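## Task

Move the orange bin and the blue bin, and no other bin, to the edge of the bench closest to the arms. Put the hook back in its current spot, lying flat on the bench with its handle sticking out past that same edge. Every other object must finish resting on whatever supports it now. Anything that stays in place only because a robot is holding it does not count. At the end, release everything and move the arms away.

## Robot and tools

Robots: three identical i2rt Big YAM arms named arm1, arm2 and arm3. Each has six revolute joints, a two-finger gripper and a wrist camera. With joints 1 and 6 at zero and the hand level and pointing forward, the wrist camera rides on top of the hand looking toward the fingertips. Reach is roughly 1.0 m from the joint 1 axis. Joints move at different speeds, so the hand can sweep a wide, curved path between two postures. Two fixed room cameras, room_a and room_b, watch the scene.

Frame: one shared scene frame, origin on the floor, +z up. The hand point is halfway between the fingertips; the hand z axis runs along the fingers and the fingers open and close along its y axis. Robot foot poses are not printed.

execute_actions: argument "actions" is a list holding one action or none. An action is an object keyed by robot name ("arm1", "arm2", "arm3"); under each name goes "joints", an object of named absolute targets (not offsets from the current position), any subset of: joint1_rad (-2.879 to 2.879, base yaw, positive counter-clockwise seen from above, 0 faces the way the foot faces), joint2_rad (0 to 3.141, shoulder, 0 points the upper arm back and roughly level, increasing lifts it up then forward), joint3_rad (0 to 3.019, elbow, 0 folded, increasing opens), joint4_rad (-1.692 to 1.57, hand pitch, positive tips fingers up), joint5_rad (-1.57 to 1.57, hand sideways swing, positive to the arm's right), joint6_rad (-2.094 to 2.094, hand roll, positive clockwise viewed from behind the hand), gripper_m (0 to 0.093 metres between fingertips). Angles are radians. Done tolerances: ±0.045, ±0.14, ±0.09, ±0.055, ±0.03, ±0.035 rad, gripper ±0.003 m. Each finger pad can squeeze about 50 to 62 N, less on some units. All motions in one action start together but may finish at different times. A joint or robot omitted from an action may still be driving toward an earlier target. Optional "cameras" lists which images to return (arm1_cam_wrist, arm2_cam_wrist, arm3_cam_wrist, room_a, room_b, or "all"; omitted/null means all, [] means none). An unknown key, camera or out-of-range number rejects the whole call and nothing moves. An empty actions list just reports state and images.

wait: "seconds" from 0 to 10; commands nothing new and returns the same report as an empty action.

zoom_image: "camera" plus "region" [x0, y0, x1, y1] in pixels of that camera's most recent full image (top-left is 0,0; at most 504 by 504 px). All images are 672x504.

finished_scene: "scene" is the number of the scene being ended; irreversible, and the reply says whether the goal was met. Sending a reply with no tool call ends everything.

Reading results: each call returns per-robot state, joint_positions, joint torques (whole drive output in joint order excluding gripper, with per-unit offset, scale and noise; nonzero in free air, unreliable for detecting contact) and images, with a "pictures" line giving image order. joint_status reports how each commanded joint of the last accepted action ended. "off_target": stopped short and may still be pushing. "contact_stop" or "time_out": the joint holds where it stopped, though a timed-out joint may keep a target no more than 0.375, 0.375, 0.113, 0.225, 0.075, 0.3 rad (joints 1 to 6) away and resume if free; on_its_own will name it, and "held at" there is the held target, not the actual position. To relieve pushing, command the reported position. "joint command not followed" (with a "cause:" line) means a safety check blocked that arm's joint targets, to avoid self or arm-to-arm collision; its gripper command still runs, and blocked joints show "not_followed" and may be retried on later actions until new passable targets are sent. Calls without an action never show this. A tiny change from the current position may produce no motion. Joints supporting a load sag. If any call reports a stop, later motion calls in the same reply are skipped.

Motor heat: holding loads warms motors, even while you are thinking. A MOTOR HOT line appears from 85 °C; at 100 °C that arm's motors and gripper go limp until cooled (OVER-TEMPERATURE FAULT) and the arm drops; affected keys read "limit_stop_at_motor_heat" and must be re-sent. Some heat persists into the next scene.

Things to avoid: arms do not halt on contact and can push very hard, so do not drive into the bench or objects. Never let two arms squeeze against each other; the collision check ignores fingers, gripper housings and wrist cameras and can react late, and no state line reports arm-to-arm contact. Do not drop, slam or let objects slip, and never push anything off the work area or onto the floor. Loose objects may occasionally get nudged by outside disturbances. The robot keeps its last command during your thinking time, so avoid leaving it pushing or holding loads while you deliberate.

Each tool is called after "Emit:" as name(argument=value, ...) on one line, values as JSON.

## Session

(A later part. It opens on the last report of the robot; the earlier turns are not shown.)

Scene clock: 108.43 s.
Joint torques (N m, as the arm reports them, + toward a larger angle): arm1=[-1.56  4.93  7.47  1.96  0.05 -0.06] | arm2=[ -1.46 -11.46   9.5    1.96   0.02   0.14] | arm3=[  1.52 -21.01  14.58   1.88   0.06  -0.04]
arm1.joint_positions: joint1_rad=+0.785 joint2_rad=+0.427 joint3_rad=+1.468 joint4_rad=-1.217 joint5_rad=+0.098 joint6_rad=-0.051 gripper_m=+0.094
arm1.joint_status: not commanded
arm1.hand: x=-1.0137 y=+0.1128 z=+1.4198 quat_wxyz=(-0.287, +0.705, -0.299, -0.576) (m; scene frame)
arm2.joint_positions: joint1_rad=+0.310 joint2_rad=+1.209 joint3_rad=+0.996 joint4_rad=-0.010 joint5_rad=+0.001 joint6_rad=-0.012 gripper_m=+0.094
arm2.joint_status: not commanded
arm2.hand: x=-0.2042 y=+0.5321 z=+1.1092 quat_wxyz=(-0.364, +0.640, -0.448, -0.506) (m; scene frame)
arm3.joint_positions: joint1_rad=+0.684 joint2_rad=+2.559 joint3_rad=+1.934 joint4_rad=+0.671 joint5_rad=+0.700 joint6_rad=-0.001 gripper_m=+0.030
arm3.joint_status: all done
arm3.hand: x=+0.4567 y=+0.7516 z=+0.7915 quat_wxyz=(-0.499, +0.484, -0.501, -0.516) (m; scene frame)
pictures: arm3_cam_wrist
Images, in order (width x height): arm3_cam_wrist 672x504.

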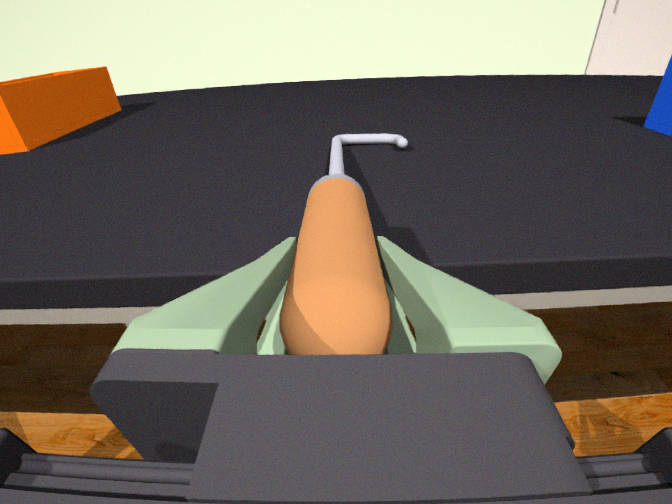

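Emit:
execute_actions(actions=[{"arm3":{"joints":{"joint2_rad":2.605,"joint4_rad":0.63}}}], cameras=["arm3_cam_wrist"])

Emit:
execute_actions(actions=[{"arm3":{"joints":{"gripper_m":0.093}},"arm2":{"joints":{"joint3_rad":1.96,"joint4_rad":0.69,"joint5_rad":-0.69}}}], cameras=[])

Emit:
execute_actions(actions=[{"arm3":{"joints":{"joint2_rad":1.2}},"arm2":{"joints":{"joint1_rad":-0.72}}}], cameras=[])

Emit:
execute_actions(actions=[{"arm2":{"joints":{"joint2_rad":2.45}}}], cameras=["arm2_cam_wrist","room_a"])

Scene clock: 115.27 s.
Joint torques (N m, as the arm reports them, + toward a larger angle): arm1=[-1.55  4.94  7.47  1.96  0.05 -0.06] | arm2=[ -1.37 -11.38   9.51   1.91   0.02   0.14] | arm3=[  1.3  -20.84  14.53   1.22   0.18  -0.05]
arm1.joint_positions: joint1_rad=+0.785 joint2_rad=+0.427 joint3_rad=+1.468 joint4_rad=-1.217 joint5_rad=+0.098 joint6_rad=-0.051 gripper_m=+0.094
arm1.joint_status: not commanded
arm1.hand: x=-1.0137 y=+0.1128 z=+1.4198 quat_wxyz=(-0.287, +0.705, -0.299, -0.576) (m; scene frame)
arm2.joint_positions: joint1_rad=+0.310 joint2_rad=+1.209 joint3_rad=+0.996 joint4_rad=-0.010 joint5_rad=+0.001 joint6_rad=-0.012 gripper_m=+0.094
arm2.joint_status: not commanded
arm2.hand: x=-0.2042 y=+0.5321 z=+1.1092 quat_wxyz=(-0.364, +0.640, -0.448, -0.506) (m; scene frame)
arm3.joint_positions: joint1_rad=+0.684 joint2_rad=+2.574 joint3_rad=+1.934 joint4_rad=+0.642 joint5_rad=+0.699 joint6_rad=-0.001 gripper_m=+0.030
arm3.joint_status: all done
arm3.hand: x=+0.4572 y=+0.7507 z=+0.7723 quat_wxyz=(-0.497, +0.500, -0.502, -0.501) (m; scene frame)
pictures: arm3_cam_wrist
Images, in order (width x height): arm3_cam_wrist 672x504.

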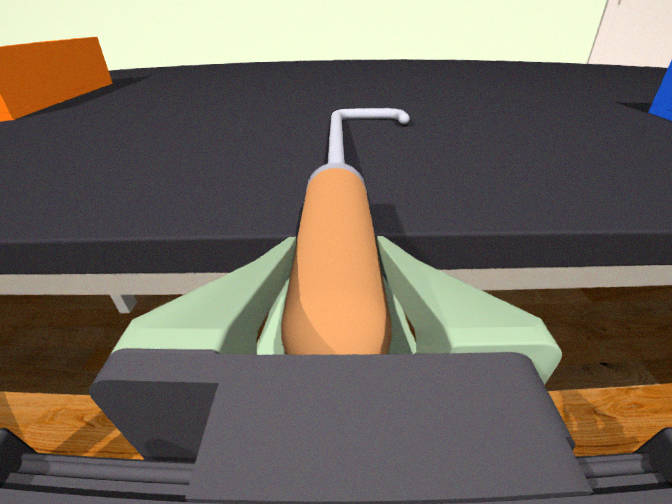

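Scene clock: 117.27 s.
Joint torques (N m, as the arm reports them, + toward a larger angle): arm1=[-1.57  4.94  7.47  1.95  0.05 -0.07] | arm2=[-1.11 -5.41  6.17 -0.2   0.28  0.19] | arm3=[  1.3  -21.31  14.76   1.2    0.12  -0.02]
arm1.joint_positions: joint1_rad=+0.785 joint2_rad=+0.427 joint3_rad=+1.468 joint4_rad=-1.217 joint5_rad=+0.098 joint6_rad=-0.051 gripper_m=+0.094
arm1.joint_status: not commanded
arm1.hand: x=-1.0137 y=+0.1128 z=+1.4198 quat_wxyz=(-0.287, +0.705, -0.299, -0.576) (m; scene frame)
arm2.joint_positions: joint1_rad=+0.308 joint2_rad=+1.206 joint3_rad=+1.949 joint4_rad=+0.689 joint5_rad=-0.686 joint6_rad=-0.012 gripper_m=+0.094
arm2.joint_status: all done
arm2.hand: x=-0.2068 y=+0.2099 z=+1.7078 quat_wxyz=(-0.529, +0.247, +0.237, -0.777) (m; scene frame)
arm3.joint_positions: joint1_rad=+0.684 joint2_rad=+2.574 joint3_rad=+1.934 joint4_rad=+0.639 joint5_rad=+0.699 joint6_rad=-0.001 gripper_m=+0.093
arm3.joint_status: all done
arm3.hand: x=+0.4572 y=+0.7507 z=+0.7716 quat_wxyz=(-0.497, +0.501, -0.502, -0.499) (m; scene frame)
pictures: none
No camera images: the call's "cameras" was empty. Leave "cameras" out to get every camera's image.

Scene clock: 119.60 s.
Joint torques (N m, as the arm reports them, + toward a larger angle): arm1=[-1.58  4.91  7.47  1.95  0.06 -0.06] | arm2=[-0.93 -5.35  6.27 -0.23  0.36  0.2 ] | arm3=[ 1.38 -5.37  6.9  -0.34 -0.27 -0.09]
arm1.joint_positions: joint1_rad=+0.785 joint2_rad=+0.427 joint3_rad=+1.468 joint4_rad=-1.217 joint5_rad=+0.098 joint6_rad=-0.051 gripper_m=+0.094
arm1.joint_status: not commanded
arm1.hand: x=-1.0137 y=+0.1128 z=+1.4198 quat_wxyz=(-0.287, +0.705, -0.299, -0.576) (m; scene frame)
arm2.joint_positions: joint1_rad=-0.714 joint2_rad=+1.206 joint3_rad=+1.949 joint4_rad=+0.689 joint5_rad=-0.687 joint6_rad=-0.012 gripper_m=+0.095
arm2.joint_status: all done
arm2.hand: x=+0.0627 y=+0.2701 z=+1.7080 quat_wxyz=(-0.841, +0.332, +0.087, -0.418) (m; scene frame)
arm3.joint_positions: joint1_rad=+0.684 joint2_rad=+1.207 joint3_rad=+1.980 joint4_rad=+0.633 joint5_rad=+0.698 joint6_rad=-0.001 gripper_m=+0.093
arm3.joint_status: all done
arm3.hand: x=+0.8688 y=+0.2731 z=+1.7028 quat_wxyz=(-0.420, -0.074, -0.345, -0.836) (m; scene frame)
pictures: none
No camera images: the call's "cameras" was empty. Leave "cameras" out to get every camera's image.

Scene clock: 121.73 s.
Joint torques (N m, as the arm reports them, + toward a larger angle): arm1=[-1.56  4.91  7.46  1.96  0.05 -0.06] | arm2=[ -1.11 -28.81  10.08   1.51   0.01   0.14] | arm3=[ 1.01 -4.85  6.73 -0.32 -0.2  -0.08]
arm1.joint_positions: joint1_rad=+0.785 joint2_rad=+0.427 joint3_rad=+1.468 joint4_rad=-1.217 joint5_rad=+0.098 joint6_rad=-0.051 gripper_m=+0.094
arm1.joint_status: not commanded
arm1.hand: x=-1.0137 y=+0.1128 z=+1.4198 quat_wxyz=(-0.287, +0.705, -0.299, -0.576) (m; scene frame)
arm2.joint_positions: joint1_rad=-0.714 joint2_rad=+2.447 joint3_rad=+1.934 joint4_rad=+0.680 joint5_rad=-0.687 joint6_rad=-0.012 gripper_m=+0.095
arm2.joint_status: all done
arm2.hand: x=+0.4642 y=+0.7592 z=+0.9040 quat_wxyz=(-0.560, +0.496, -0.436, -0.501) (m; scene frame)
arm3.joint_positions: joint1_rad=+0.684 joint2_rad=+1.207 joint3_rad=+1.980 joint4_rad=+0.633 joint5_rad=+0.698 joint6_rad=-0.001 gripper_m=+0.093
arm3.joint_status: not commanded
arm3.hand: x=+0.8688 y=+0.2731 z=+1.7028 quat_wxyz=(-0.420, -0.074, -0.345, -0.836) (m; scene frame)
pictures: arm2_cam_wrist, room_a
Images, in order (width x height): arm2_cam_wrist 672x504, room_a 672x504.

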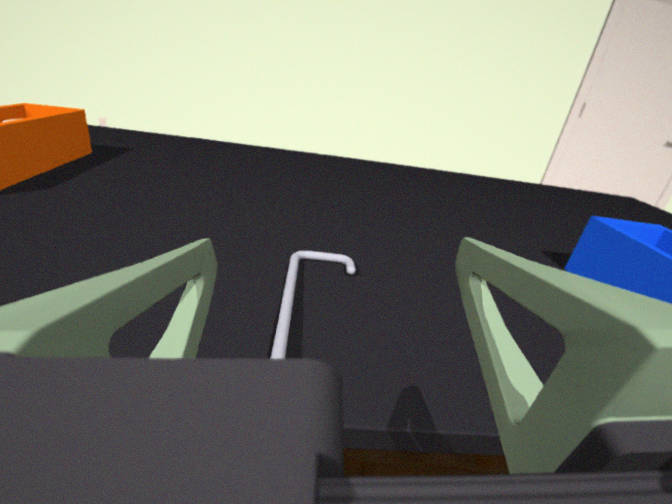

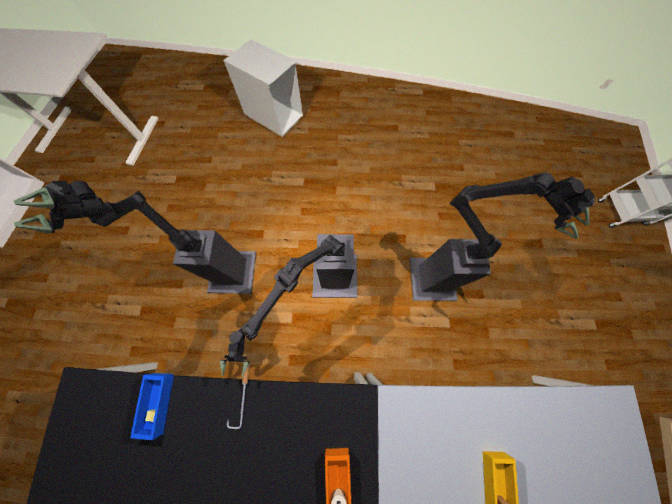

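Emit:
execute_actions(actions=[{"arm2":{"joints":{"joint2_rad":2.58,"joint3_rad":1.92}}}], cameras=["arm2_cam_wrist"])

Scene clock: 124.50 s.
Joint torques (N m, as the arm reports them, + toward a larger angle): arm1=[-1.56  4.94  7.47  1.96  0.05 -0.06] | arm2=[ -0.91 -29.53   8.08   1.72  -0.06   0.14] | arm3=[ 1.59 -4.67  6.7  -0.23 -0.23 -0.09]
arm1.joint_positions: joint1_rad=+0.785 joint2_rad=+0.427 joint3_rad=+1.468 joint4_rad=-1.217 joint5_rad=+0.098 joint6_rad=-0.051 gripper_m=+0.094
arm1.joint_status: not commanded
arm1.hand: x=-1.0137 y=+0.1128 z=+1.4198 quat_wxyz=(-0.287, +0.705, -0.299, -0.576) (m; scene frame)
arm2.joint_positions: joint1_rad=-0.714 joint2_rad=+2.594 joint3_rad=+1.915 joint4_rad=+0.682 joint5_rad=-0.687 joint6_rad=-0.012 gripper_m=+0.095
arm2.joint_status: all done
arm2.hand: x=+0.4591 y=+0.7527 z=+0.7672 quat_wxyz=(-0.504, +0.504, -0.495, -0.497) (m; scene frame)
arm3.joint_positions: joint1_rad=+0.684 joint2_rad=+1.207 joint3_rad=+1.980 joint4_rad=+0.633 joint5_rad=+0.698 joint6_rad=-0.001 gripper_m=+0.093
arm3.joint_status: not commanded
arm3.hand: x=+0.8688 y=+0.2731 z=+1.7028 quat_wxyz=(-0.420, -0.074, -0.345, -0.836) (m; scene frame)
pictures: arm2_cam_wrist
Images, in order (width x height): arm2_cam_wrist 672x504.

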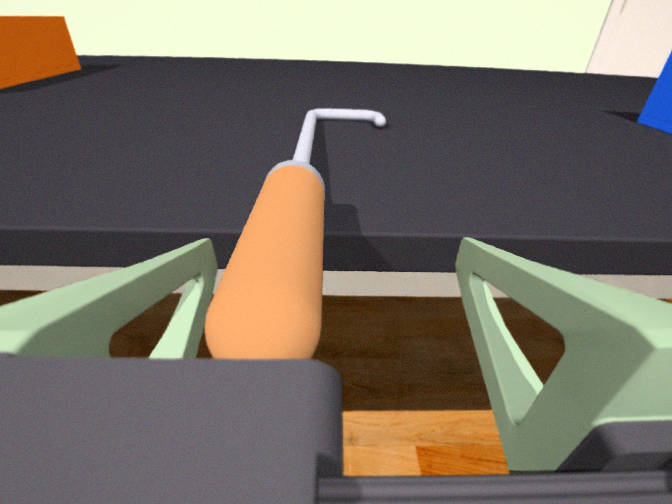

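The hook has shifted about 2 cm, but closing the gripper will line it up.

Emit:
execute_actions(actions=[{"arm2":{"joints":{"gripper_m":0}}}], cameras=[])

Emit:
execute_actions(actions=[{"arm2":{"joints":{"joint2_rad":2.52,"joint6_rad":0.8}}}], cameras=["arm2_cam_wrist"])

Emit:
execute_actions(actions=[{"arm2":{"joints":{"joint2_rad":2.48,"joint6_rad":1.57}}}], cameras=["arm2_cam_wrist"])

Emit:
execute_actions(actions=[{"arm2":{"joints":{"joint1_rad":0.01,"joint2_rad":2.25,"joint3_rad":2.05,"joint5_rad":0}}}], cameras=[])

Emit:
execute_actions(actions=[{"arm2":{"joints":{"joint2_rad":2.33,"joint4_rad":0.44}}}], cameras=["arm2_cam_wrist","room_a"])

Scene clock: 131.30 s.
Joint torques (N m, as the arm reports them, + toward a larger angle): arm1=[-1.59  4.92  7.48  1.96  0.06 -0.06] | arm2=[ -1.18 -29.82   8.     1.6   -0.03   0.13] | arm3=[ 1.31 -5.23  6.83 -0.32 -0.26 -0.11]
arm1.joint_positions: joint1_rad=+0.785 joint2_rad=+0.427 joint3_rad=+1.468 joint4_rad=-1.217 joint5_rad=+0.098 joint6_rad=-0.051 gripper_m=+0.094
arm1.joint_status: not commanded
arm1.hand: x=-1.0137 y=+0.1128 z=+1.4198 quat_wxyz=(-0.287, +0.705, -0.299, -0.576) (m; scene frame)
arm2.joint_positions: joint1_rad=-0.715 joint2_rad=+2.594 joint3_rad=+1.915 joint4_rad=+0.682 joint5_rad=-0.688 joint6_rad=-0.011 gripper_m=+0.031
arm2.joint_status: gripper_m off_target (ended at +0.031, target +0.000)
arm2.hand: x=+0.4596 y=+0.7523 z=+0.7672 quat_wxyz=(-0.504, +0.503, -0.495, -0.497) (m; scene frame)
arm3.joint_positions: joint1_rad=+0.684 joint2_rad=+1.207 joint3_rad=+1.980 joint4_rad=+0.633 joint5_rad=+0.698 joint6_rad=-0.001 gripper_m=+0.093
arm3.joint_status: not commanded
arm3.hand: x=+0.8688 y=+0.2731 z=+1.7028 quat_wxyz=(-0.420, -0.074, -0.345, -0.836) (m; scene frame)
pictures: none
No camera images: the call's "cameras" was empty. Leave "cameras" out to get every camera's image.

Scene clock: 133.03 s.
Joint torques (N m, as the arm reports them, + toward a larger angle): arm1=[-1.56  4.92  7.48  1.97  0.05 -0.06] | arm2=[ -0.95 -32.04   8.14   1.67  -0.02   0.18] | arm3=[ 1.55 -4.97  6.81 -0.35 -0.23 -0.12]
arm1.joint_positions: joint1_rad=+0.785 joint2_rad=+0.427 joint3_rad=+1.468 joint4_rad=-1.217 joint5_rad=+0.098 joint6_rad=-0.051 gripper_m=+0.094
arm1.joint_status: not commanded
arm1.hand: x=-1.0137 y=+0.1128 z=+1.4198 quat_wxyz=(-0.287, +0.705, -0.299, -0.576) (m; scene frame)
arm2.joint_positions: joint1_rad=-0.715 joint2_rad=+2.560 joint3_rad=+1.915 joint4_rad=+0.681 joint5_rad=-0.688 joint6_rad=+0.775 gripper_m=+0.031
arm2.joint_status: all done
arm2.hand: x=+0.4613 y=+0.7546 z=+0.7959 quat_wxyz=(-0.285, +0.279, -0.639, -0.658) (m; scene frame)
arm3.joint_positions: joint1_rad=+0.684 joint2_rad=+1.207 joint3_rad=+1.980 joint4_rad=+0.633 joint5_rad=+0.698 joint6_rad=-0.001 gripper_m=+0.093
arm3.joint_status: not commanded
arm3.hand: x=+0.8688 y=+0.2731 z=+1.7028 quat_wxyz=(-0.420, -0.074, -0.345, -0.836) (m; scene frame)
pictures: arm2_cam_wrist
Images, in order (width x height): arm2_cam_wrist 672x504.

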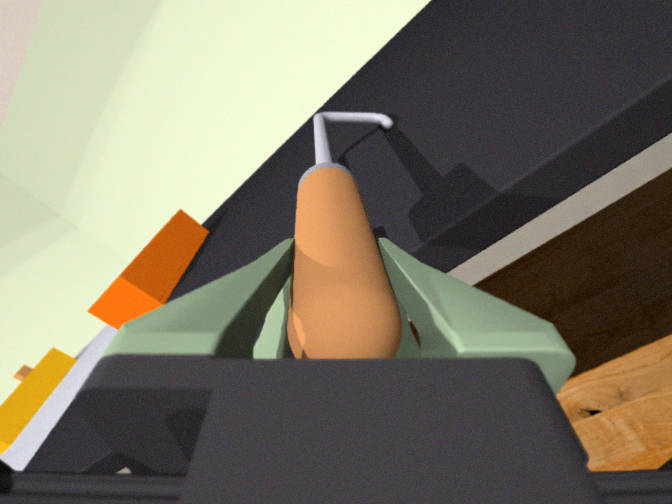

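Scene clock: 134.77 s.
Joint torques (N m, as the arm reports them, + toward a larger angle): arm1=[-1.57  4.9   7.47  1.96  0.05 -0.06] | arm2=[ -1.06 -32.9    8.78   2.03   0.     0.13] | arm3=[ 1.51 -4.92  6.75 -0.47 -0.25 -0.07]
arm1.joint_positions: joint1_rad=+0.785 joint2_rad=+0.427 joint3_rad=+1.468 joint4_rad=-1.217 joint5_rad=+0.098 joint6_rad=-0.051 gripper_m=+0.094
arm1.joint_status: not commanded
arm1.hand: x=-1.0137 y=+0.1128 z=+1.4198 quat_wxyz=(-0.287, +0.705, -0.299, -0.576) (m; scene frame)
arm2.joint_positions: joint1_rad=-0.715 joint2_rad=+2.531 joint3_rad=+1.909 joint4_rad=+0.673 joint5_rad=-0.688 joint6_rad=+1.547 gripper_m=+0.030
arm2.joint_status: all done
arm2.hand: x=+0.4616 y=+0.7550 z=+0.8166 quat_wxyz=(-0.020, +0.021, -0.693, -0.721) (m; scene frame)
arm3.joint_positions: joint1_rad=+0.684 joint2_rad=+1.207 joint3_rad=+1.980 joint4_rad=+0.633 joint5_rad=+0.698 joint6_rad=-0.001 gripper_m=+0.093
arm3.joint_status: not commanded
arm3.hand: x=+0.8688 y=+0.2731 z=+1.7028 quat_wxyz=(-0.420, -0.074, -0.345, -0.836) (m; scene frame)
pictures: arm2_cam_wrist
Images, in order (width x height): arm2_cam_wrist 672x504.

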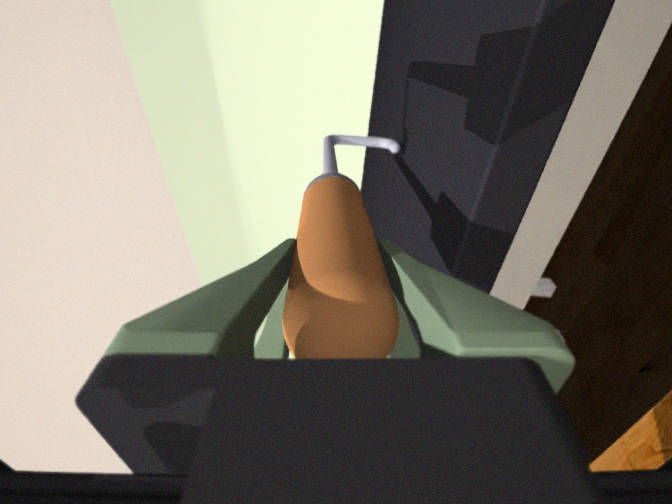

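Scene clock: 137.40 s.
Joint torques (N m, as the arm reports them, + toward a larger angle): arm1=[-1.58  4.93  7.47  1.97  0.05 -0.06] | arm2=[ -1.35 -31.62  12.91   2.52   0.12   0.15] | arm3=[ 1.1  -4.41  6.84 -0.29 -0.23 -0.04]
arm1.joint_positions: joint1_rad=+0.785 joint2_rad=+0.427 joint3_rad=+1.468 joint4_rad=-1.217 joint5_rad=+0.098 joint6_rad=-0.051 gripper_m=+0.094
arm1.joint_status: not commanded
arm1.hand: x=-1.0137 y=+0.1128 z=+1.4198 quat_wxyz=(-0.287, +0.705, -0.299, -0.576) (m; scene frame)
arm2.joint_positions: joint1_rad=+0.017 joint2_rad=+2.294 joint3_rad=+1.996 joint4_rad=+0.660 joint5_rad=-0.002 joint6_rad=+1.550 gripper_m=+0.030
arm2.joint_status: all done
arm2.hand: x=-0.0593 y=+0.9170 z=+1.0795 quat_wxyz=(+0.010, +0.020, -0.568, -0.822) (m; scene frame)
arm3.joint_positions: joint1_rad=+0.684 joint2_rad=+1.207 joint3_rad=+1.980 joint4_rad=+0.633 joint5_rad=+0.698 joint6_rad=-0.001 gripper_m=+0.093
arm3.joint_status: not commanded
arm3.hand: x=+0.8688 y=+0.2731 z=+1.7028 quat_wxyz=(-0.420, -0.074, -0.345, -0.836) (m; scene frame)
pictures: none
No camera images: the call's "cameras" was empty. Leave "cameras" out to get every camera's image.

Scene clock: 138.63 s.
Joint torques (N m, as the arm reports them, + toward a larger angle): arm1=[-1.57  4.92  7.47  1.96  0.05 -0.06] | arm2=[ -1.06 -34.55  12.64   2.75   0.11   0.12] | arm3=[ 1.16 -5.    6.78 -0.13 -0.26 -0.09]
arm1.joint_positions: joint1_rad=+0.785 joint2_rad=+0.427 joint3_rad=+1.468 joint4_rad=-1.217 joint5_rad=+0.098 joint6_rad=-0.051 gripper_m=+0.094
arm1.joint_status: not commanded
arm1.hand: x=-1.0137 y=+0.1128 z=+1.4198 quat_wxyz=(-0.287, +0.705, -0.299, -0.576) (m; scene frame)
arm2.joint_positions: joint1_rad=+0.017 joint2_rad=+2.394 joint3_rad=+1.996 joint4_rad=+0.407 joint5_rad=-0.002 joint6_rad=+1.550 gripper_m=+0.030
arm2.joint_status: all done
arm2.hand: x=-0.0602 y=+0.9419 z=+0.9274 quat_wxyz=(+0.009, +0.024, -0.704, -0.710) (m; scene frame)
arm3.joint_positions: joint1_rad=+0.684 joint2_rad=+1.207 joint3_rad=+1.980 joint4_rad=+0.633 joint5_rad=+0.698 joint6_rad=-0.001 gripper_m=+0.093
arm3.joint_status: not commanded
arm3.hand: x=+0.8688 y=+0.2731 z=+1.7028 quat_wxyz=(-0.420, -0.074, -0.345, -0.836) (m; scene frame)
pictures: arm2_cam_wrist, room_a
Images, in order (width x height): arm2_cam_wrist 672x504, room_a 672x504.

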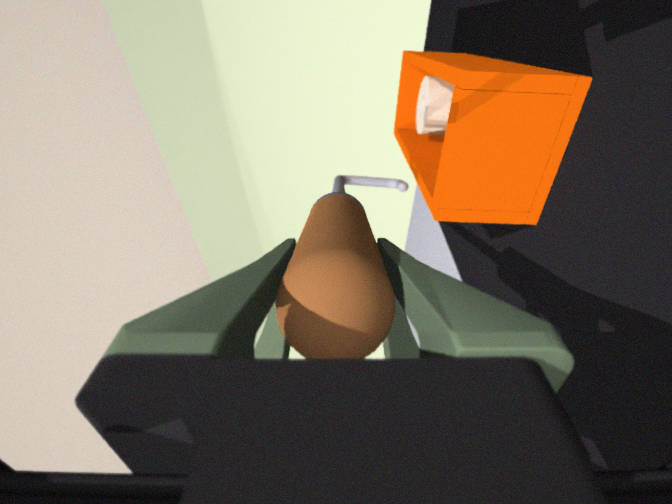

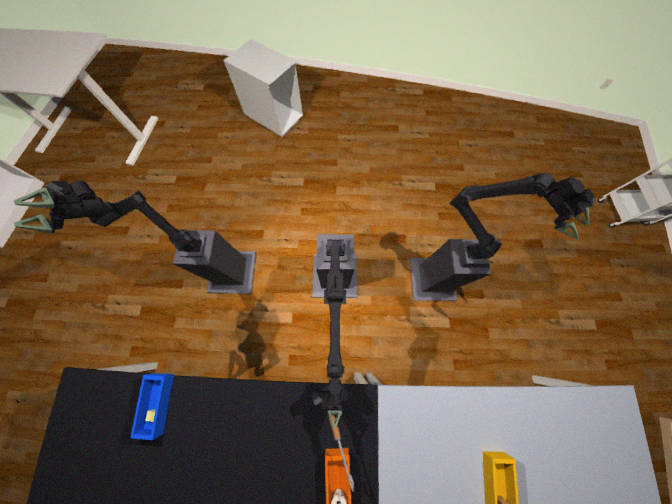

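Emit:
execute_actions(actions=[{"arm2":{"joints":{"joint1_rad":-0.065,"joint4_rad":0.5}}}], cameras=["arm2_cam_wrist"])

Emit:
execute_actions(actions=[{"arm2":{"joints":{"joint3_rad":1.93,"joint4_rad":0.42}}}], cameras=["arm2_cam_wrist","room_a"])

Scene clock: 143.30 s.
Joint torques (N m, as the arm reports them, + toward a larger angle): arm1=[-1.59  4.89  7.47  1.96  0.06 -0.06] | arm2=[ -0.6  -34.52  12.67   3.37  -0.06   0.11] | arm3=[ 1.2  -4.88  6.89 -0.37 -0.26 -0.09]
arm1.joint_positions: joint1_rad=+0.785 joint2_rad=+0.427 joint3_rad=+1.468 joint4_rad=-1.217 joint5_rad=+0.098 joint6_rad=-0.051 gripper_m=+0.094
arm1.joint_status: not commanded
arm1.hand: x=-1.0137 y=+0.1128 z=+1.4198 quat_wxyz=(-0.287, +0.705, -0.299, -0.576) (m; scene frame)
arm2.joint_positions: joint1_rad=-0.068 joint2_rad=+2.393 joint3_rad=+1.996 joint4_rad=+0.451 joint5_rad=+0.002 joint6_rad=+1.550 gripper_m=+0.030
arm2.joint_status: all done
arm2.hand: x=+0.0213 y=+0.9417 z=+0.9399 quat_wxyz=(-0.023, -0.007, -0.688, -0.726) (m; scene frame)
arm3.joint_positions: joint1_rad=+0.684 joint2_rad=+1.207 joint3_rad=+1.980 joint4_rad=+0.633 joint5_rad=+0.698 joint6_rad=-0.001 gripper_m=+0.093
arm3.joint_status: not commanded
arm3.hand: x=+0.8688 y=+0.2731 z=+1.7028 quat_wxyz=(-0.420, -0.074, -0.345, -0.836) (m; scene frame)
pictures: arm2_cam_wrist
Images, in order (width x height): arm2_cam_wrist 672x504.

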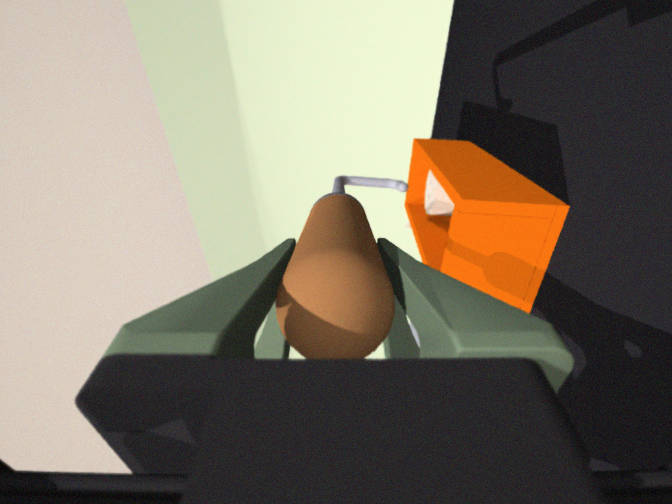

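Scene clock: 144.17 s.
Joint torques (N m, as the arm reports them, + toward a larger angle): arm1=[-1.57  4.9   7.47  1.96  0.06 -0.06] | arm2=[ -0.46 -32.24  10.29   2.69  -0.01   0.11] | arm3=[ 2.02 -4.68  6.94 -0.17 -0.24 -0.08]
arm1.joint_positions: joint1_rad=+0.785 joint2_rad=+0.427 joint3_rad=+1.468 joint4_rad=-1.217 joint5_rad=+0.098 joint6_rad=-0.051 gripper_m=+0.094
arm1.joint_status: not commanded
arm1.hand: x=-1.0137 y=+0.1128 z=+1.4198 quat_wxyz=(-0.287, +0.705, -0.299, -0.576) (m; scene frame)
arm2.joint_positions: joint1_rad=-0.068 joint2_rad=+2.381 joint3_rad=+1.905 joint4_rad=+0.390 joint5_rad=+0.002 joint6_rad=+1.550 gripper_m=+0.030
arm2.joint_status: all done
arm2.hand: x=+0.0207 y=+0.9259 z=+0.8824 quat_wxyz=(-0.022, -0.007, -0.737, -0.676) (m; scene frame)
arm3.joint_positions: joint1_rad=+0.684 joint2_rad=+1.207 joint3_rad=+1.980 joint4_rad=+0.633 joint5_rad=+0.698 joint6_rad=-0.001 gripper_m=+0.093
arm3.joint_status: not commanded
arm3.hand: x=+0.8688 y=+0.2731 z=+1.7028 quat_wxyz=(-0.420, -0.074, -0.345, -0.836) (m; scene frame)
pictures: arm2_cam_wrist, room_a
Images, in order (width x height): arm2_cam_wrist 672x504, room_a 672x504.

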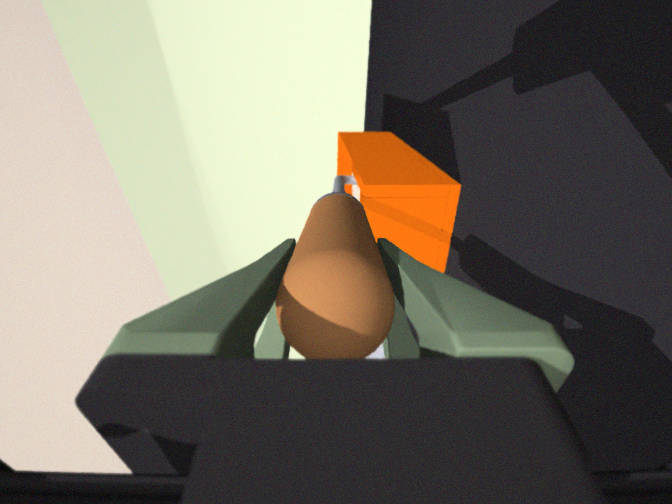

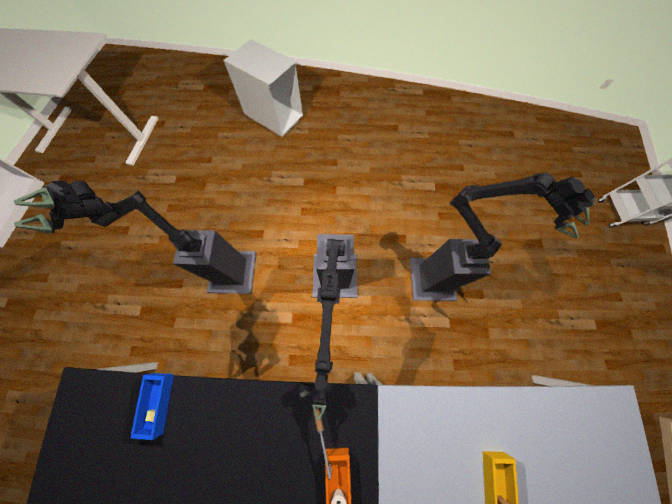

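Emit:
execute_actions(actions=[{"arm2":{"joints":{"joint1_rad":-0.04,"joint2_rad":2.26,"joint3_rad":1.825}}}], cameras=[])

Emit:
execute_actions(actions=[{"arm2":{"joints":{"joint2_rad":2.12,"joint3_rad":1.62}}}], cameras=["arm2_cam_wrist"])

Emit:
execute_actions(actions=[{"arm2":{"joints":{"joint1_rad":0,"joint2_rad":1.98,"joint3_rad":1.43}}}], cameras=[])

Emit:
execute_actions(actions=[{"arm2":{"joints":{"joint2_rad":1.77,"joint3_rad":1.17}}}], cameras=["arm2_cam_wrist","room_a"])

Scene clock: 149.73 s.
Joint torques (N m, as the arm reports them, + toward a larger angle): arm1=[-1.54  4.95  7.47  1.96  0.05 -0.06] | arm2=[ -0.52 -33.     9.48   2.52  -0.01   0.14] | arm3=[ 1.06 -5.37  6.81 -0.35 -0.29 -0.07]
arm1.joint_positions: joint1_rad=+0.785 joint2_rad=+0.427 joint3_rad=+1.468 joint4_rad=-1.217 joint5_rad=+0.098 joint6_rad=-0.051 gripper_m=+0.094
arm1.joint_status: not commanded
arm1.hand: x=-1.0137 y=+0.1128 z=+1.4198 quat_wxyz=(-0.287, +0.705, -0.299, -0.576) (m; scene frame)
arm2.joint_positions: joint1_rad=-0.042 joint2_rad=+2.324 joint3_rad=+1.812 joint4_rad=+0.390 joint5_rad=+0.002 joint6_rad=+1.550 gripper_m=+0.030
arm2.joint_status: all done
arm2.hand: x=-0.0036 y=+0.9065 z=+0.8785 quat_wxyz=(-0.013, +0.002, -0.749, -0.662) (m; scene frame)
arm3.joint_positions: joint1_rad=+0.684 joint2_rad=+1.207 joint3_rad=+1.980 joint4_rad=+0.633 joint5_rad=+0.698 joint6_rad=-0.001 gripper_m=+0.093
arm3.joint_status: not commanded
arm3.hand: x=+0.8688 y=+0.2731 z=+1.7028 quat_wxyz=(-0.420, -0.074, -0.345, -0.836) (m; scene frame)
pictures: none
No camera images: the call's "cameras" was empty. Leave "cameras" out to get every camera's image.

Scene clock: 150.73 s.
Joint torques (N m, as the arm reports them, + toward a larger angle): arm1=[-1.55  4.91  7.46  1.97  0.05 -0.06] | arm2=[ -0.34 -29.35   9.09   2.64   0.     0.13] | arm3=[ 1.05 -4.54  6.79 -0.39 -0.29 -0.02]
arm1.joint_positions: joint1_rad=+0.785 joint2_rad=+0.427 joint3_rad=+1.468 joint4_rad=-1.217 joint5_rad=+0.098 joint6_rad=-0.051 gripper_m=+0.094
arm1.joint_status: not commanded
arm1.hand: x=-1.0137 y=+0.1128 z=+1.4198 quat_wxyz=(-0.287, +0.705, -0.299, -0.576) (m; scene frame)
arm2.joint_positions: joint1_rad=-0.042 joint2_rad=+2.164 joint3_rad=+1.610 joint4_rad=+0.390 joint5_rad=+0.001 joint6_rad=+1.551 gripper_m=+0.030
arm2.joint_status: all done
arm2.hand: x=-0.0044 y=+0.8565 z=+0.9016 quat_wxyz=(-0.012, +0.002, -0.762, -0.647) (m; scene frame)
arm3.joint_positions: joint1_rad=+0.684 joint2_rad=+1.207 joint3_rad=+1.980 joint4_rad=+0.633 joint5_rad=+0.698 joint6_rad=-0.001 gripper_m=+0.093
arm3.joint_status: not commanded
arm3.hand: x=+0.8688 y=+0.2731 z=+1.7028 quat_wxyz=(-0.420, -0.074, -0.345, -0.836) (m; scene frame)
pictures: arm2_cam_wrist
Images, in order (width x height): arm2_cam_wrist 672x504.

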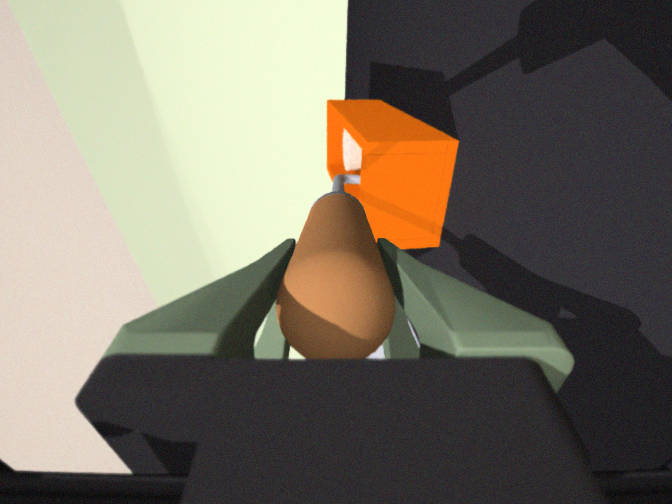

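Scene clock: 151.73 s.
Joint torques (N m, as the arm reports them, + toward a larger angle): arm1=[-1.57  4.94  7.48  1.96  0.05 -0.06] | arm2=[ -0.81 -27.34   9.05   2.57  -0.03   0.12] | arm3=[ 1.1  -5.13  6.73 -0.44 -0.26 -0.09]
arm1.joint_positions: joint1_rad=+0.785 joint2_rad=+0.427 joint3_rad=+1.468 joint4_rad=-1.217 joint5_rad=+0.098 joint6_rad=-0.051 gripper_m=+0.094
arm1.joint_status: not commanded
arm1.hand: x=-1.0137 y=+0.1128 z=+1.4198 quat_wxyz=(-0.287, +0.705, -0.299, -0.576) (m; scene frame)
arm2.joint_positions: joint1_rad=+0.001 joint2_rad=+2.027 joint3_rad=+1.417 joint4_rad=+0.390 joint5_rad=+0.003 joint6_rad=+1.551 gripper_m=+0.030
arm2.joint_status: all done
arm2.hand: x=-0.0402 y=+0.8016 z=+0.9036 quat_wxyz=(+0.002, +0.019, -0.780, -0.625) (m; scene frame)
arm3.joint_positions: joint1_rad=+0.684 joint2_rad=+1.207 joint3_rad=+1.980 joint4_rad=+0.633 joint5_rad=+0.698 joint6_rad=-0.001 gripper_m=+0.093
arm3.joint_status: not commanded
arm3.hand: x=+0.8688 y=+0.2731 z=+1.7028 quat_wxyz=(-0.420, -0.074, -0.345, -0.836) (m; scene frame)
pictures: none
No camera images: the call's "cameras" was empty. Leave "cameras" out to get every camera's image.

Scene clock: 152.77 s.
Joint torques (N m, as the arm reports them, + toward a larger angle): arm1=[-1.55  4.93  7.47  1.97  0.05 -0.06] | arm2=[ -0.58 -21.75   8.65   2.56  -0.02   0.12] | arm3=[ 1.6  -5.52  6.67 -0.41 -0.27 -0.11]
arm1.joint_positions: joint1_rad=+0.785 joint2_rad=+0.427 joint3_rad=+1.468 joint4_rad=-1.217 joint5_rad=+0.098 joint6_rad=-0.051 gripper_m=+0.094
arm1.joint_status: not commanded
arm1.hand: x=-1.0137 y=+0.1128 z=+1.4198 quat_wxyz=(-0.287, +0.705, -0.299, -0.576) (m; scene frame)
arm2.joint_positions: joint1_rad=+0.001 joint2_rad=+1.801 joint3_rad=+1.160 joint4_rad=+0.390 joint5_rad=+0.003 joint6_rad=+1.551 gripper_m=+0.030
arm2.joint_status: all done
arm2.hand: x=-0.0377 y=+0.7175 z=+0.9295 quat_wxyz=(+0.001, +0.019, -0.790, -0.613) (m; scene frame)
arm3.joint_positions: joint1_rad=+0.684 joint2_rad=+1.207 joint3_rad=+1.980 joint4_rad=+0.633 joint5_rad=+0.698 joint6_rad=-0.001 gripper_m=+0.093
arm3.joint_status: not commanded
arm3.hand: x=+0.8688 y=+0.2731 z=+1.7028 quat_wxyz=(-0.420, -0.074, -0.345, -0.836) (m; scene frame)
pictures: arm2_cam_wrist, room_a
Images, in order (width x height): arm2_cam_wrist 672x504, room_a 672x504.

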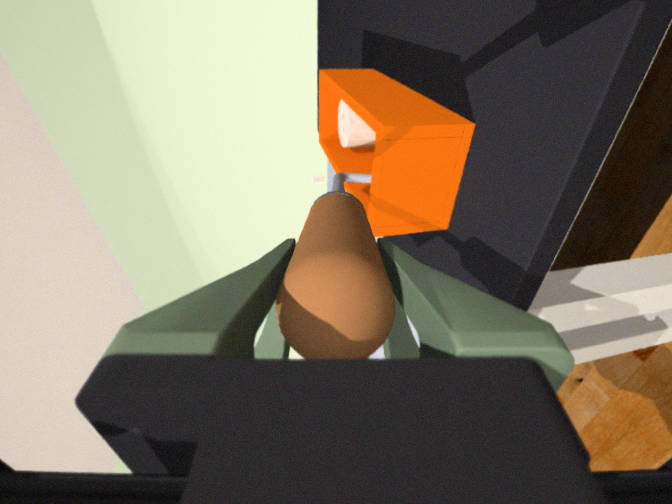

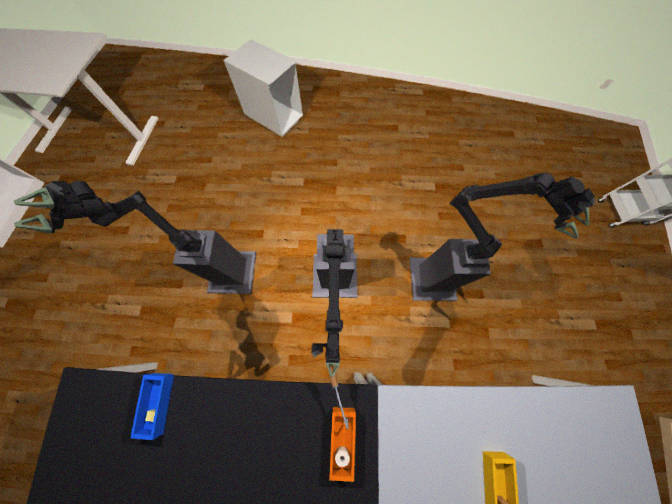

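Emit:
execute_actions(actions=[{"arm2":{"joints":{"joint1_rad":-0.025,"joint2_rad":1.50,"joint3_rad":0.835}}}], cameras=["arm2_cam_wrist","room_a"])

Emit:
execute_actions(actions=[{"arm2":{"joints":{"joint3_rad":1.15}}}], cameras=[])

Emit:
execute_actions(actions=[{"arm2":{"joints":{"joint1_rad":-0.72,"joint2_rad":2.3,"joint3_rad":1.97,"joint4_rad":0.7,"joint5_rad":-0.69,"joint6_rad":1.45}}}], cameras=[])

Emit:
execute_actions(actions=[{"arm2":{"joints":{"joint2_rad":2.46,"joint6_rad":0}}}], cameras=["arm2_cam_wrist","room_a"])

Scene clock: 157.50 s.
Joint torques (N m, as the arm reports them, + toward a larger angle): arm1=[-1.59  4.92  7.47  1.96  0.05 -0.06] | arm2=[ -0.72 -15.54   8.44   2.56  -0.02   0.11] | arm3=[ 0.97 -4.51  6.94 -0.23 -0.25 -0.13]
arm1.joint_positions: joint1_rad=+0.785 joint2_rad=+0.427 joint3_rad=+1.468 joint4_rad=-1.217 joint5_rad=+0.098 joint6_rad=-0.051 gripper_m=+0.094
arm1.joint_status: not commanded
arm1.hand: x=-1.0137 y=+0.1128 z=+1.4198 quat_wxyz=(-0.287, +0.705, -0.299, -0.576) (m; scene frame)
arm2.joint_positions: joint1_rad=-0.021 joint2_rad=+1.521 joint3_rad=+0.824 joint4_rad=+0.390 joint5_rad=+0.003 joint6_rad=+1.551 gripper_m=+0.030
arm2.joint_status: all done
arm2.hand: x=-0.0205 y=+0.5974 z=+0.9284 quat_wxyz=(-0.005, +0.010, -0.807, -0.591) (m; scene frame)
arm3.joint_positions: joint1_rad=+0.684 joint2_rad=+1.207 joint3_rad=+1.980 joint4_rad=+0.633 joint5_rad=+0.698 joint6_rad=-0.001 gripper_m=+0.093
arm3.joint_status: not commanded
arm3.hand: x=+0.8688 y=+0.2731 z=+1.7028 quat_wxyz=(-0.420, -0.074, -0.345, -0.836) (m; scene frame)
pictures: arm2_cam_wrist, room_a
Images, in order (width x height): arm2_cam_wrist 672x504, room_a 672x504.

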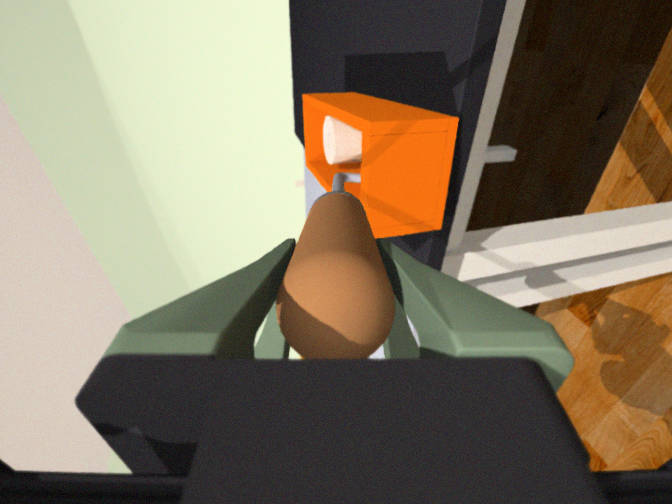

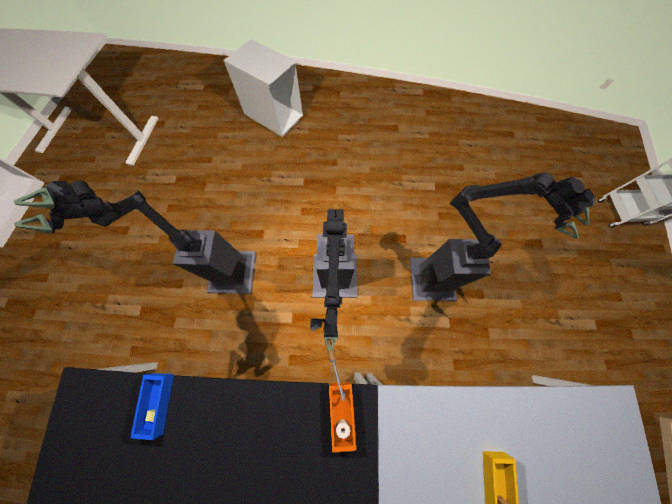

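Scene clock: 158.73 s.
Joint torques (N m, as the arm reports them, + toward a larger angle): arm1=[-1.57  4.91  7.47  1.96  0.06 -0.06] | arm2=[ -1.12 -17.45  13.79   2.78  -0.06   0.1 ] | arm3=[ 1.64 -4.39  6.92 -0.36 -0.3  -0.09]
arm1.joint_positions: joint1_rad=+0.785 joint2_rad=+0.427 joint3_rad=+1.468 joint4_rad=-1.217 joint5_rad=+0.098 joint6_rad=-0.051 gripper_m=+0.094
arm1.joint_status: not commanded
arm1.hand: x=-1.0137 y=+0.1128 z=+1.4198 quat_wxyz=(-0.287, +0.705, -0.299, -0.576) (m; scene frame)
arm2.joint_positions: joint1_rad=-0.021 joint2_rad=+1.523 joint3_rad=+1.078 joint4_rad=+0.387 joint5_rad=+0.003 joint6_rad=+1.551 gripper_m=+0.030
arm2.joint_status: all done
arm2.hand: x=-0.0211 y=+0.6612 z=+1.0688 quat_wxyz=(-0.006, +0.009, -0.728, -0.686) (m; scene frame)
arm3.joint_positions: joint1_rad=+0.684 joint2_rad=+1.207 joint3_rad=+1.980 joint4_rad=+0.633 joint5_rad=+0.698 joint6_rad=-0.001 gripper_m=+0.093
arm3.joint_status: not commanded
arm3.hand: x=+0.8688 y=+0.2731 z=+1.7028 quat_wxyz=(-0.420, -0.074, -0.345, -0.836) (m; scene frame)
pictures: none
No camera images: the call's "cameras" was empty. Leave "cameras" out to get every camera's image.

Scene clock: 161.60 s.
Joint torques (N m, as the arm reports them, + toward a larger angle): arm1=[-1.58  4.92  7.47  1.96  0.05 -0.06] | arm2=[ -0.53 -32.15  15.41   2.73   0.36  -0.02] | arm3=[ 1.69 -5.16  6.82 -0.21 -0.28 -0.06]
arm1.joint_positions: joint1_rad=+0.785 joint2_rad=+0.427 joint3_rad=+1.468 joint4_rad=-1.217 joint5_rad=+0.098 joint6_rad=-0.051 gripper_m=+0.094
arm1.joint_status: not commanded
arm1.hand: x=-1.0137 y=+0.1128 z=+1.4198 quat_wxyz=(-0.287, +0.705, -0.299, -0.576) (m; scene frame)
arm2.joint_positions: joint1_rad=-0.721 joint2_rad=+2.353 joint3_rad=+1.872 joint4_rad=+0.662 joint5_rad=-0.696 joint6_rad=+1.449 gripper_m=+0.030
arm2.joint_status: joint3_rad time_out (moved +0.795 of +0.892); the others done
arm2.on_its_own: joint3_rad reads +1.872 and still pushes toward +1.970 since a time_out
arm2.hand: x=+0.4589 y=+0.7452 z=+0.9483 quat_wxyz=(-0.086, +0.083, -0.651, -0.749) (m; scene frame)
arm3.joint_positions: joint1_rad=+0.684 joint2_rad=+1.207 joint3_rad=+1.980 joint4_rad=+0.633 joint5_rad=+0.698 joint6_rad=-0.001 gripper_m=+0.093
arm3.joint_status: not commanded
arm3.hand: x=+0.8688 y=+0.2731 z=+1.7028 quat_wxyz=(-0.420, -0.074, -0.345, -0.836) (m; scene frame)
pictures: none
No camera images: the call's "cameras" was empty. Leave "cameras" out to get every camera's image.

not run: a stop came earlier in this reply.

Emit:
execute_actions(actions=[{"arm2":{"joints":{"joint2_rad":2.46,"joint6_rad":0}}}], cameras=["arm2_cam_wrist","room_a"])

Emit:
execute_actions(actions=[{"arm2":{"joints":{"joint2_rad":2.58}}}], cameras=["arm2_cam_wrist"])

Scene clock: 167.97 s.
Joint torques (N m, as the arm reports them, + toward a larger angle): arm1=[-1.57  4.93  7.47  1.96  0.05 -0.06] | arm2=[ -0.76 -31.76  12.91   1.99   0.21  -0.12] | arm3=[ 1.86 -4.43  6.86 -0.3  -0.29 -0.1 ]
arm1.joint_positions: joint1_rad=+0.785 joint2_rad=+0.427 joint3_rad=+1.468 joint4_rad=-1.217 joint5_rad=+0.098 joint6_rad=-0.051 gripper_m=+0.094
arm1.joint_status: not commanded
arm1.hand: x=-1.0137 y=+0.1128 z=+1.4198 quat_wxyz=(-0.287, +0.705, -0.299, -0.576) (m; scene frame)
arm2.joint_positions: joint1_rad=-0.719 joint2_rad=+2.495 joint3_rad=+1.900 joint4_rad=+0.682 joint5_rad=-0.693 joint6_rad=+0.020 gripper_m=+0.030
arm2.joint_status: all done
arm2.hand: x=+0.4637 y=+0.7522 z=+0.8442 quat_wxyz=(-0.525, +0.493, -0.473, -0.508) (m; scene frame)
arm3.joint_positions: joint1_rad=+0.684 joint2_rad=+1.207 joint3_rad=+1.980 joint4_rad=+0.633 joint5_rad=+0.698 joint6_rad=-0.001 gripper_m=+0.093
arm3.joint_status: not commanded
arm3.hand: x=+0.8688 y=+0.2731 z=+1.7028 quat_wxyz=(-0.420, -0.074, -0.345, -0.836) (m; scene frame)
pictures: arm2_cam_wrist, room_a
Images, in order (width x height): arm2_cam_wrist 672x504, room_a 672x504.

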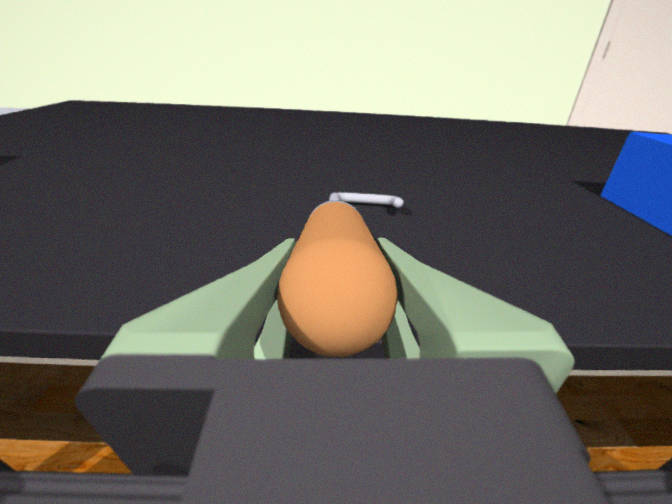

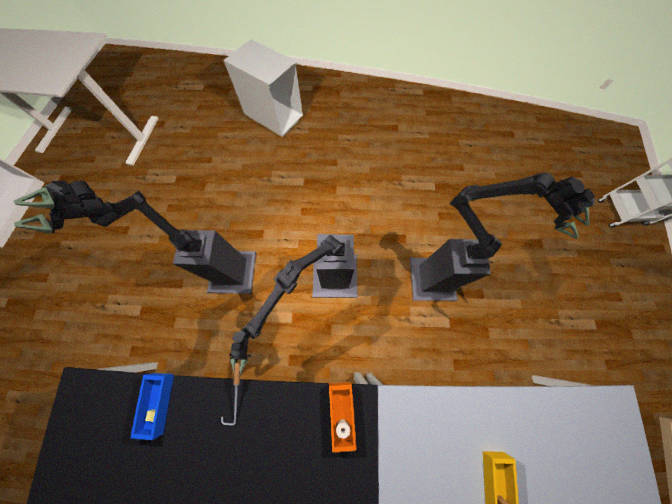

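Scene clock: 169.00 s.
Joint torques (N m, as the arm reports them, + toward a larger angle): arm1=[-1.56  4.93  7.46  1.96  0.05 -0.06] | arm2=[ -0.68 -29.41  11.49   1.61   0.12   0.04] | arm3=[ 1.65 -4.59  6.81 -0.46 -0.23 -0.05]
arm1.joint_positions: joint1_rad=+0.785 joint2_rad=+0.427 joint3_rad=+1.468 joint4_rad=-1.217 joint5_rad=+0.098 joint6_rad=-0.051 gripper_m=+0.094
arm1.joint_status: not commanded
arm1.hand: x=-1.0137 y=+0.1128 z=+1.4198 quat_wxyz=(-0.287, +0.705, -0.299, -0.576) (m; scene frame)
arm2.joint_positions: joint1_rad=-0.719 joint2_rad=+2.585 joint3_rad=+1.913 joint4_rad=+0.692 joint5_rad=-0.691 joint6_rad=+0.000 gripper_m=+0.030
arm2.joint_status: all done
arm2.hand: x=+0.4625 y=+0.7503 z=+0.7753 quat_wxyz=(-0.507, +0.500, -0.493, -0.500) (m; scene frame)
arm3.joint_positions: joint1_rad=+0.684 joint2_rad=+1.207 joint3_rad=+1.980 joint4_rad=+0.633 joint5_rad=+0.698 joint6_rad=-0.001 gripper_m=+0.093
arm3.joint_status: not commanded
arm3.hand: x=+0.8688 y=+0.2731 z=+1.7028 quat_wxyz=(-0.420, -0.074, -0.345, -0.836) (m; scene frame)
pictures: arm2_cam_wrist
Images, in order (width x height): arm2_cam_wrist 672x504.

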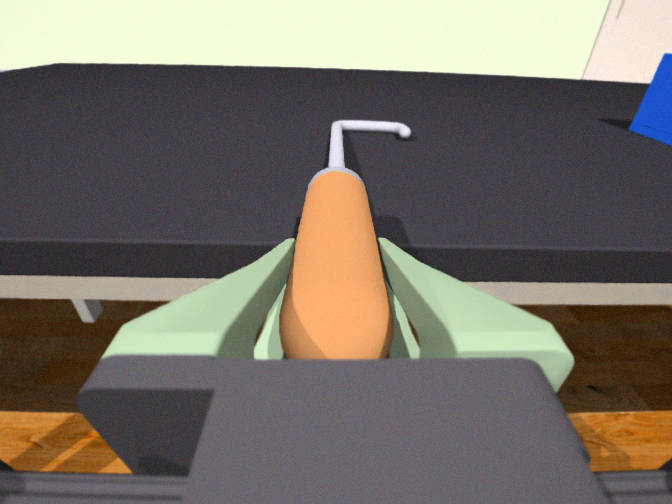

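Emit:
execute_actions(actions=[{"arm2":{"joints":{"gripper_m":0.093}}}], cameras=[])

Emit:
execute_actions(actions=[{"arm2":{"joints":{"joint2_rad":1.1}},"arm3":{"joints":{"joint1_rad":0.675,"joint3_rad":1.94,"joint4_rad":0.65}}}], cameras=[])

Emit:
execute_actions(actions=[{"arm3":{"joints":{"joint2_rad":2.44}}}], cameras=["arm3_cam_wrist"])

Emit:
execute_actions(actions=[{"arm3":{"joints":{"joint2_rad":2.56}}}], cameras=["arm3_cam_wrist"])

Scene clock: 173.47 s.
Joint torques (N m, as the arm reports them, + toward a larger angle): arm1=[-1.56  4.94  7.46  1.96  0.05 -0.06] | arm2=[ -0.69 -29.31  11.69   1.62   0.12   0.05] | arm3=[ 0.94 -5.03  6.82 -0.29 -0.27 -0.11]
arm1.joint_positions: joint1_rad=+0.785 joint2_rad=+0.427 joint3_rad=+1.468 joint4_rad=-1.217 joint5_rad=+0.098 joint6_rad=-0.051 gripper_m=+0.094
arm1.joint_status: not commanded
arm1.hand: x=-1.0137 y=+0.1128 z=+1.4198 quat_wxyz=(-0.287, +0.705, -0.299, -0.576) (m; scene frame)
arm2.joint_positions: joint1_rad=-0.719 joint2_rad=+2.585 joint3_rad=+1.913 joint4_rad=+0.692 joint5_rad=-0.691 joint6_rad=+0.000 gripper_m=+0.093
arm2.joint_status: all done
arm2.hand: x=+0.4625 y=+0.7503 z=+0.7753 quat_wxyz=(-0.507, +0.500, -0.493, -0.500) (m; scene frame)
arm3.joint_positions: joint1_rad=+0.684 joint2_rad=+1.207 joint3_rad=+1.980 joint4_rad=+0.633 joint5_rad=+0.698 joint6_rad=-0.001 gripper_m=+0.093
arm3.joint_status: not commanded
arm3.hand: x=+0.8688 y=+0.2731 z=+1.7028 quat_wxyz=(-0.420, -0.074, -0.345, -0.836) (m; scene frame)
pictures: none
No camera images: the call's "cameras" was empty. Leave "cameras" out to get every camera's image.

Scene clock: 176.03 s.
Joint torques (N m, as the arm reports them, + toward a larger angle): arm1=[-1.58  4.91  7.47  1.96  0.05 -0.06] | arm2=[-0.5  -1.28  4.69 -0.58  0.43  0.09] | arm3=[ 0.67 -4.43  6.32 -0.03 -0.26 -0.12]
arm1.joint_positions: joint1_rad=+0.785 joint2_rad=+0.427 joint3_rad=+1.468 joint4_rad=-1.217 joint5_rad=+0.098 joint6_rad=-0.051 gripper_m=+0.094
arm1.joint_status: not commanded
arm1.hand: x=-1.0137 y=+0.1128 z=+1.4198 quat_wxyz=(-0.287, +0.705, -0.299, -0.576) (m; scene frame)
arm2.joint_positions: joint1_rad=-0.719 joint2_rad=+1.096 joint3_rad=+1.967 joint4_rad=+0.703 joint5_rad=-0.690 joint6_rad=+0.000 gripper_m=+0.093
arm2.joint_status: all done
arm2.hand: x=-0.0036 y=+0.1883 z=+1.7333 quat_wxyz=(-0.851, +0.306, +0.146, -0.400) (m; scene frame)
arm3.joint_positions: joint1_rad=+0.684 joint2_rad=+1.202 joint3_rad=+1.948 joint4_rad=+0.642 joint5_rad=+0.698 joint6_rad=-0.001 gripper_m=+0.093
arm3.joint_status: all done
arm3.hand: x=+0.8627 y=+0.2802 z=+1.6941 quat_wxyz=(-0.422, -0.066, -0.348, -0.834) (m; scene frame)
pictures: none
No camera images: the call's "cameras" was empty. Leave "cameras" out to get every camera's image.

Scene clock: 177.80 s.
Joint torques (N m, as the arm reports them, + toward a larger angle): arm1=[-1.57  4.9   7.46  1.96  0.05 -0.06] | arm2=[-0.75 -0.98  4.69 -0.57  0.48  0.08] | arm3=[  0.46 -24.29  12.3    1.83   0.14  -0.03]
arm1.joint_positions: joint1_rad=+0.785 joint2_rad=+0.427 joint3_rad=+1.468 joint4_rad=-1.217 joint5_rad=+0.098 joint6_rad=-0.051 gripper_m=+0.094
arm1.joint_status: not commanded
arm1.hand: x=-1.0137 y=+0.1128 z=+1.4198 quat_wxyz=(-0.287, +0.705, -0.299, -0.576) (m; scene frame)
arm2.joint_positions: joint1_rad=-0.719 joint2_rad=+1.096 joint3_rad=+1.967 joint4_rad=+0.703 joint5_rad=-0.690 joint6_rad=+0.000 gripper_m=+0.093
arm2.joint_status: not commanded
arm2.hand: x=-0.0036 y=+0.1883 z=+1.7333 quat_wxyz=(-0.851, +0.306, +0.146, -0.400) (m; scene frame)
arm3.joint_positions: joint1_rad=+0.684 joint2_rad=+2.452 joint3_rad=+1.923 joint4_rad=+0.641 joint5_rad=+0.698 joint6_rad=-0.001 gripper_m=+0.093
arm3.joint_status: all done
arm3.hand: x=+0.4564 y=+0.7526 z=+0.8728 quat_wxyz=(-0.500, +0.461, -0.498, -0.539) (m; scene frame)
pictures: arm3_cam_wrist
Images, in order (width x height): arm3_cam_wrist 672x504.

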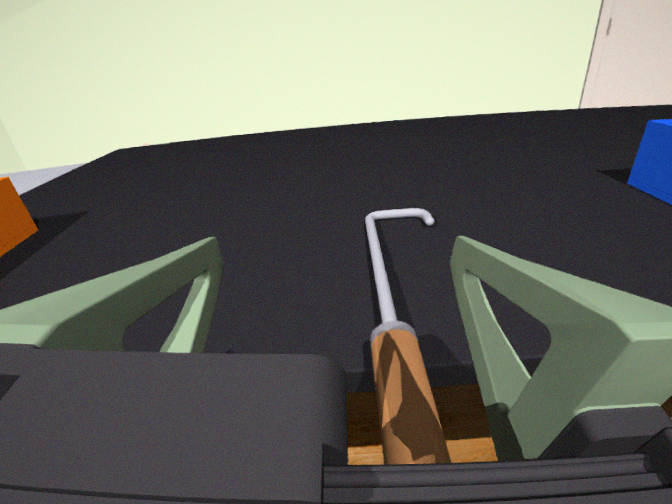

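Scene clock: 179.30 s.
Joint torques (N m, as the arm reports them, + toward a larger angle): arm1=[-1.56  4.92  7.47  1.96  0.05 -0.06] | arm2=[-0.44 -0.97  4.72 -0.51  0.46  0.08] | arm3=[  0.69 -22.43  11.83   1.91   0.11  -0.03]
arm1.joint_positions: joint1_rad=+0.785 joint2_rad=+0.427 joint3_rad=+1.468 joint4_rad=-1.217 joint5_rad=+0.098 joint6_rad=-0.051 gripper_m=+0.094
arm1.joint_status: not commanded
arm1.hand: x=-1.0137 y=+0.1128 z=+1.4198 quat_wxyz=(-0.287, +0.705, -0.299, -0.576) (m; scene frame)
arm2.joint_positions: joint1_rad=-0.719 joint2_rad=+1.096 joint3_rad=+1.967 joint4_rad=+0.703 joint5_rad=-0.690 joint6_rad=+0.000 gripper_m=+0.093
arm2.joint_status: not commanded
arm2.hand: x=-0.0036 y=+0.1883 z=+1.7333 quat_wxyz=(-0.851, +0.306, +0.146, -0.400) (m; scene frame)
arm3.joint_positions: joint1_rad=+0.684 joint2_rad=+2.552 joint3_rad=+1.923 joint4_rad=+0.641 joint5_rad=+0.698 joint6_rad=-0.001 gripper_m=+0.093
arm3.joint_status: all done
arm3.hand: x=+0.4576 y=+0.7502 z=+0.7857 quat_wxyz=(-0.497, +0.497, -0.501, -0.505) (m; scene frame)
pictures: arm3_cam_wrist
Images, in order (width x height): arm3_cam_wrist 672x504.

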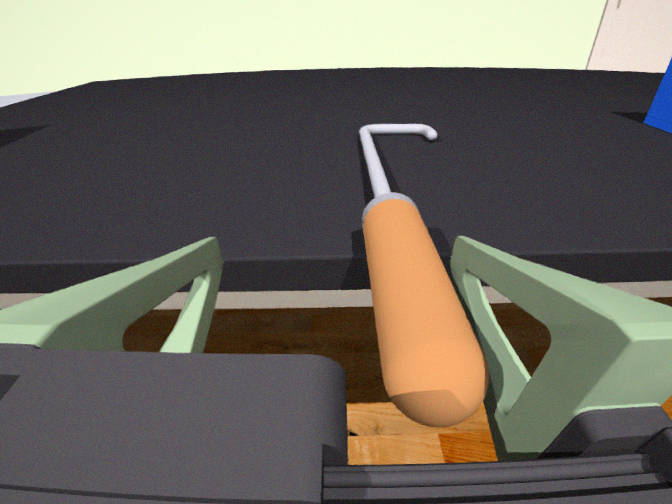

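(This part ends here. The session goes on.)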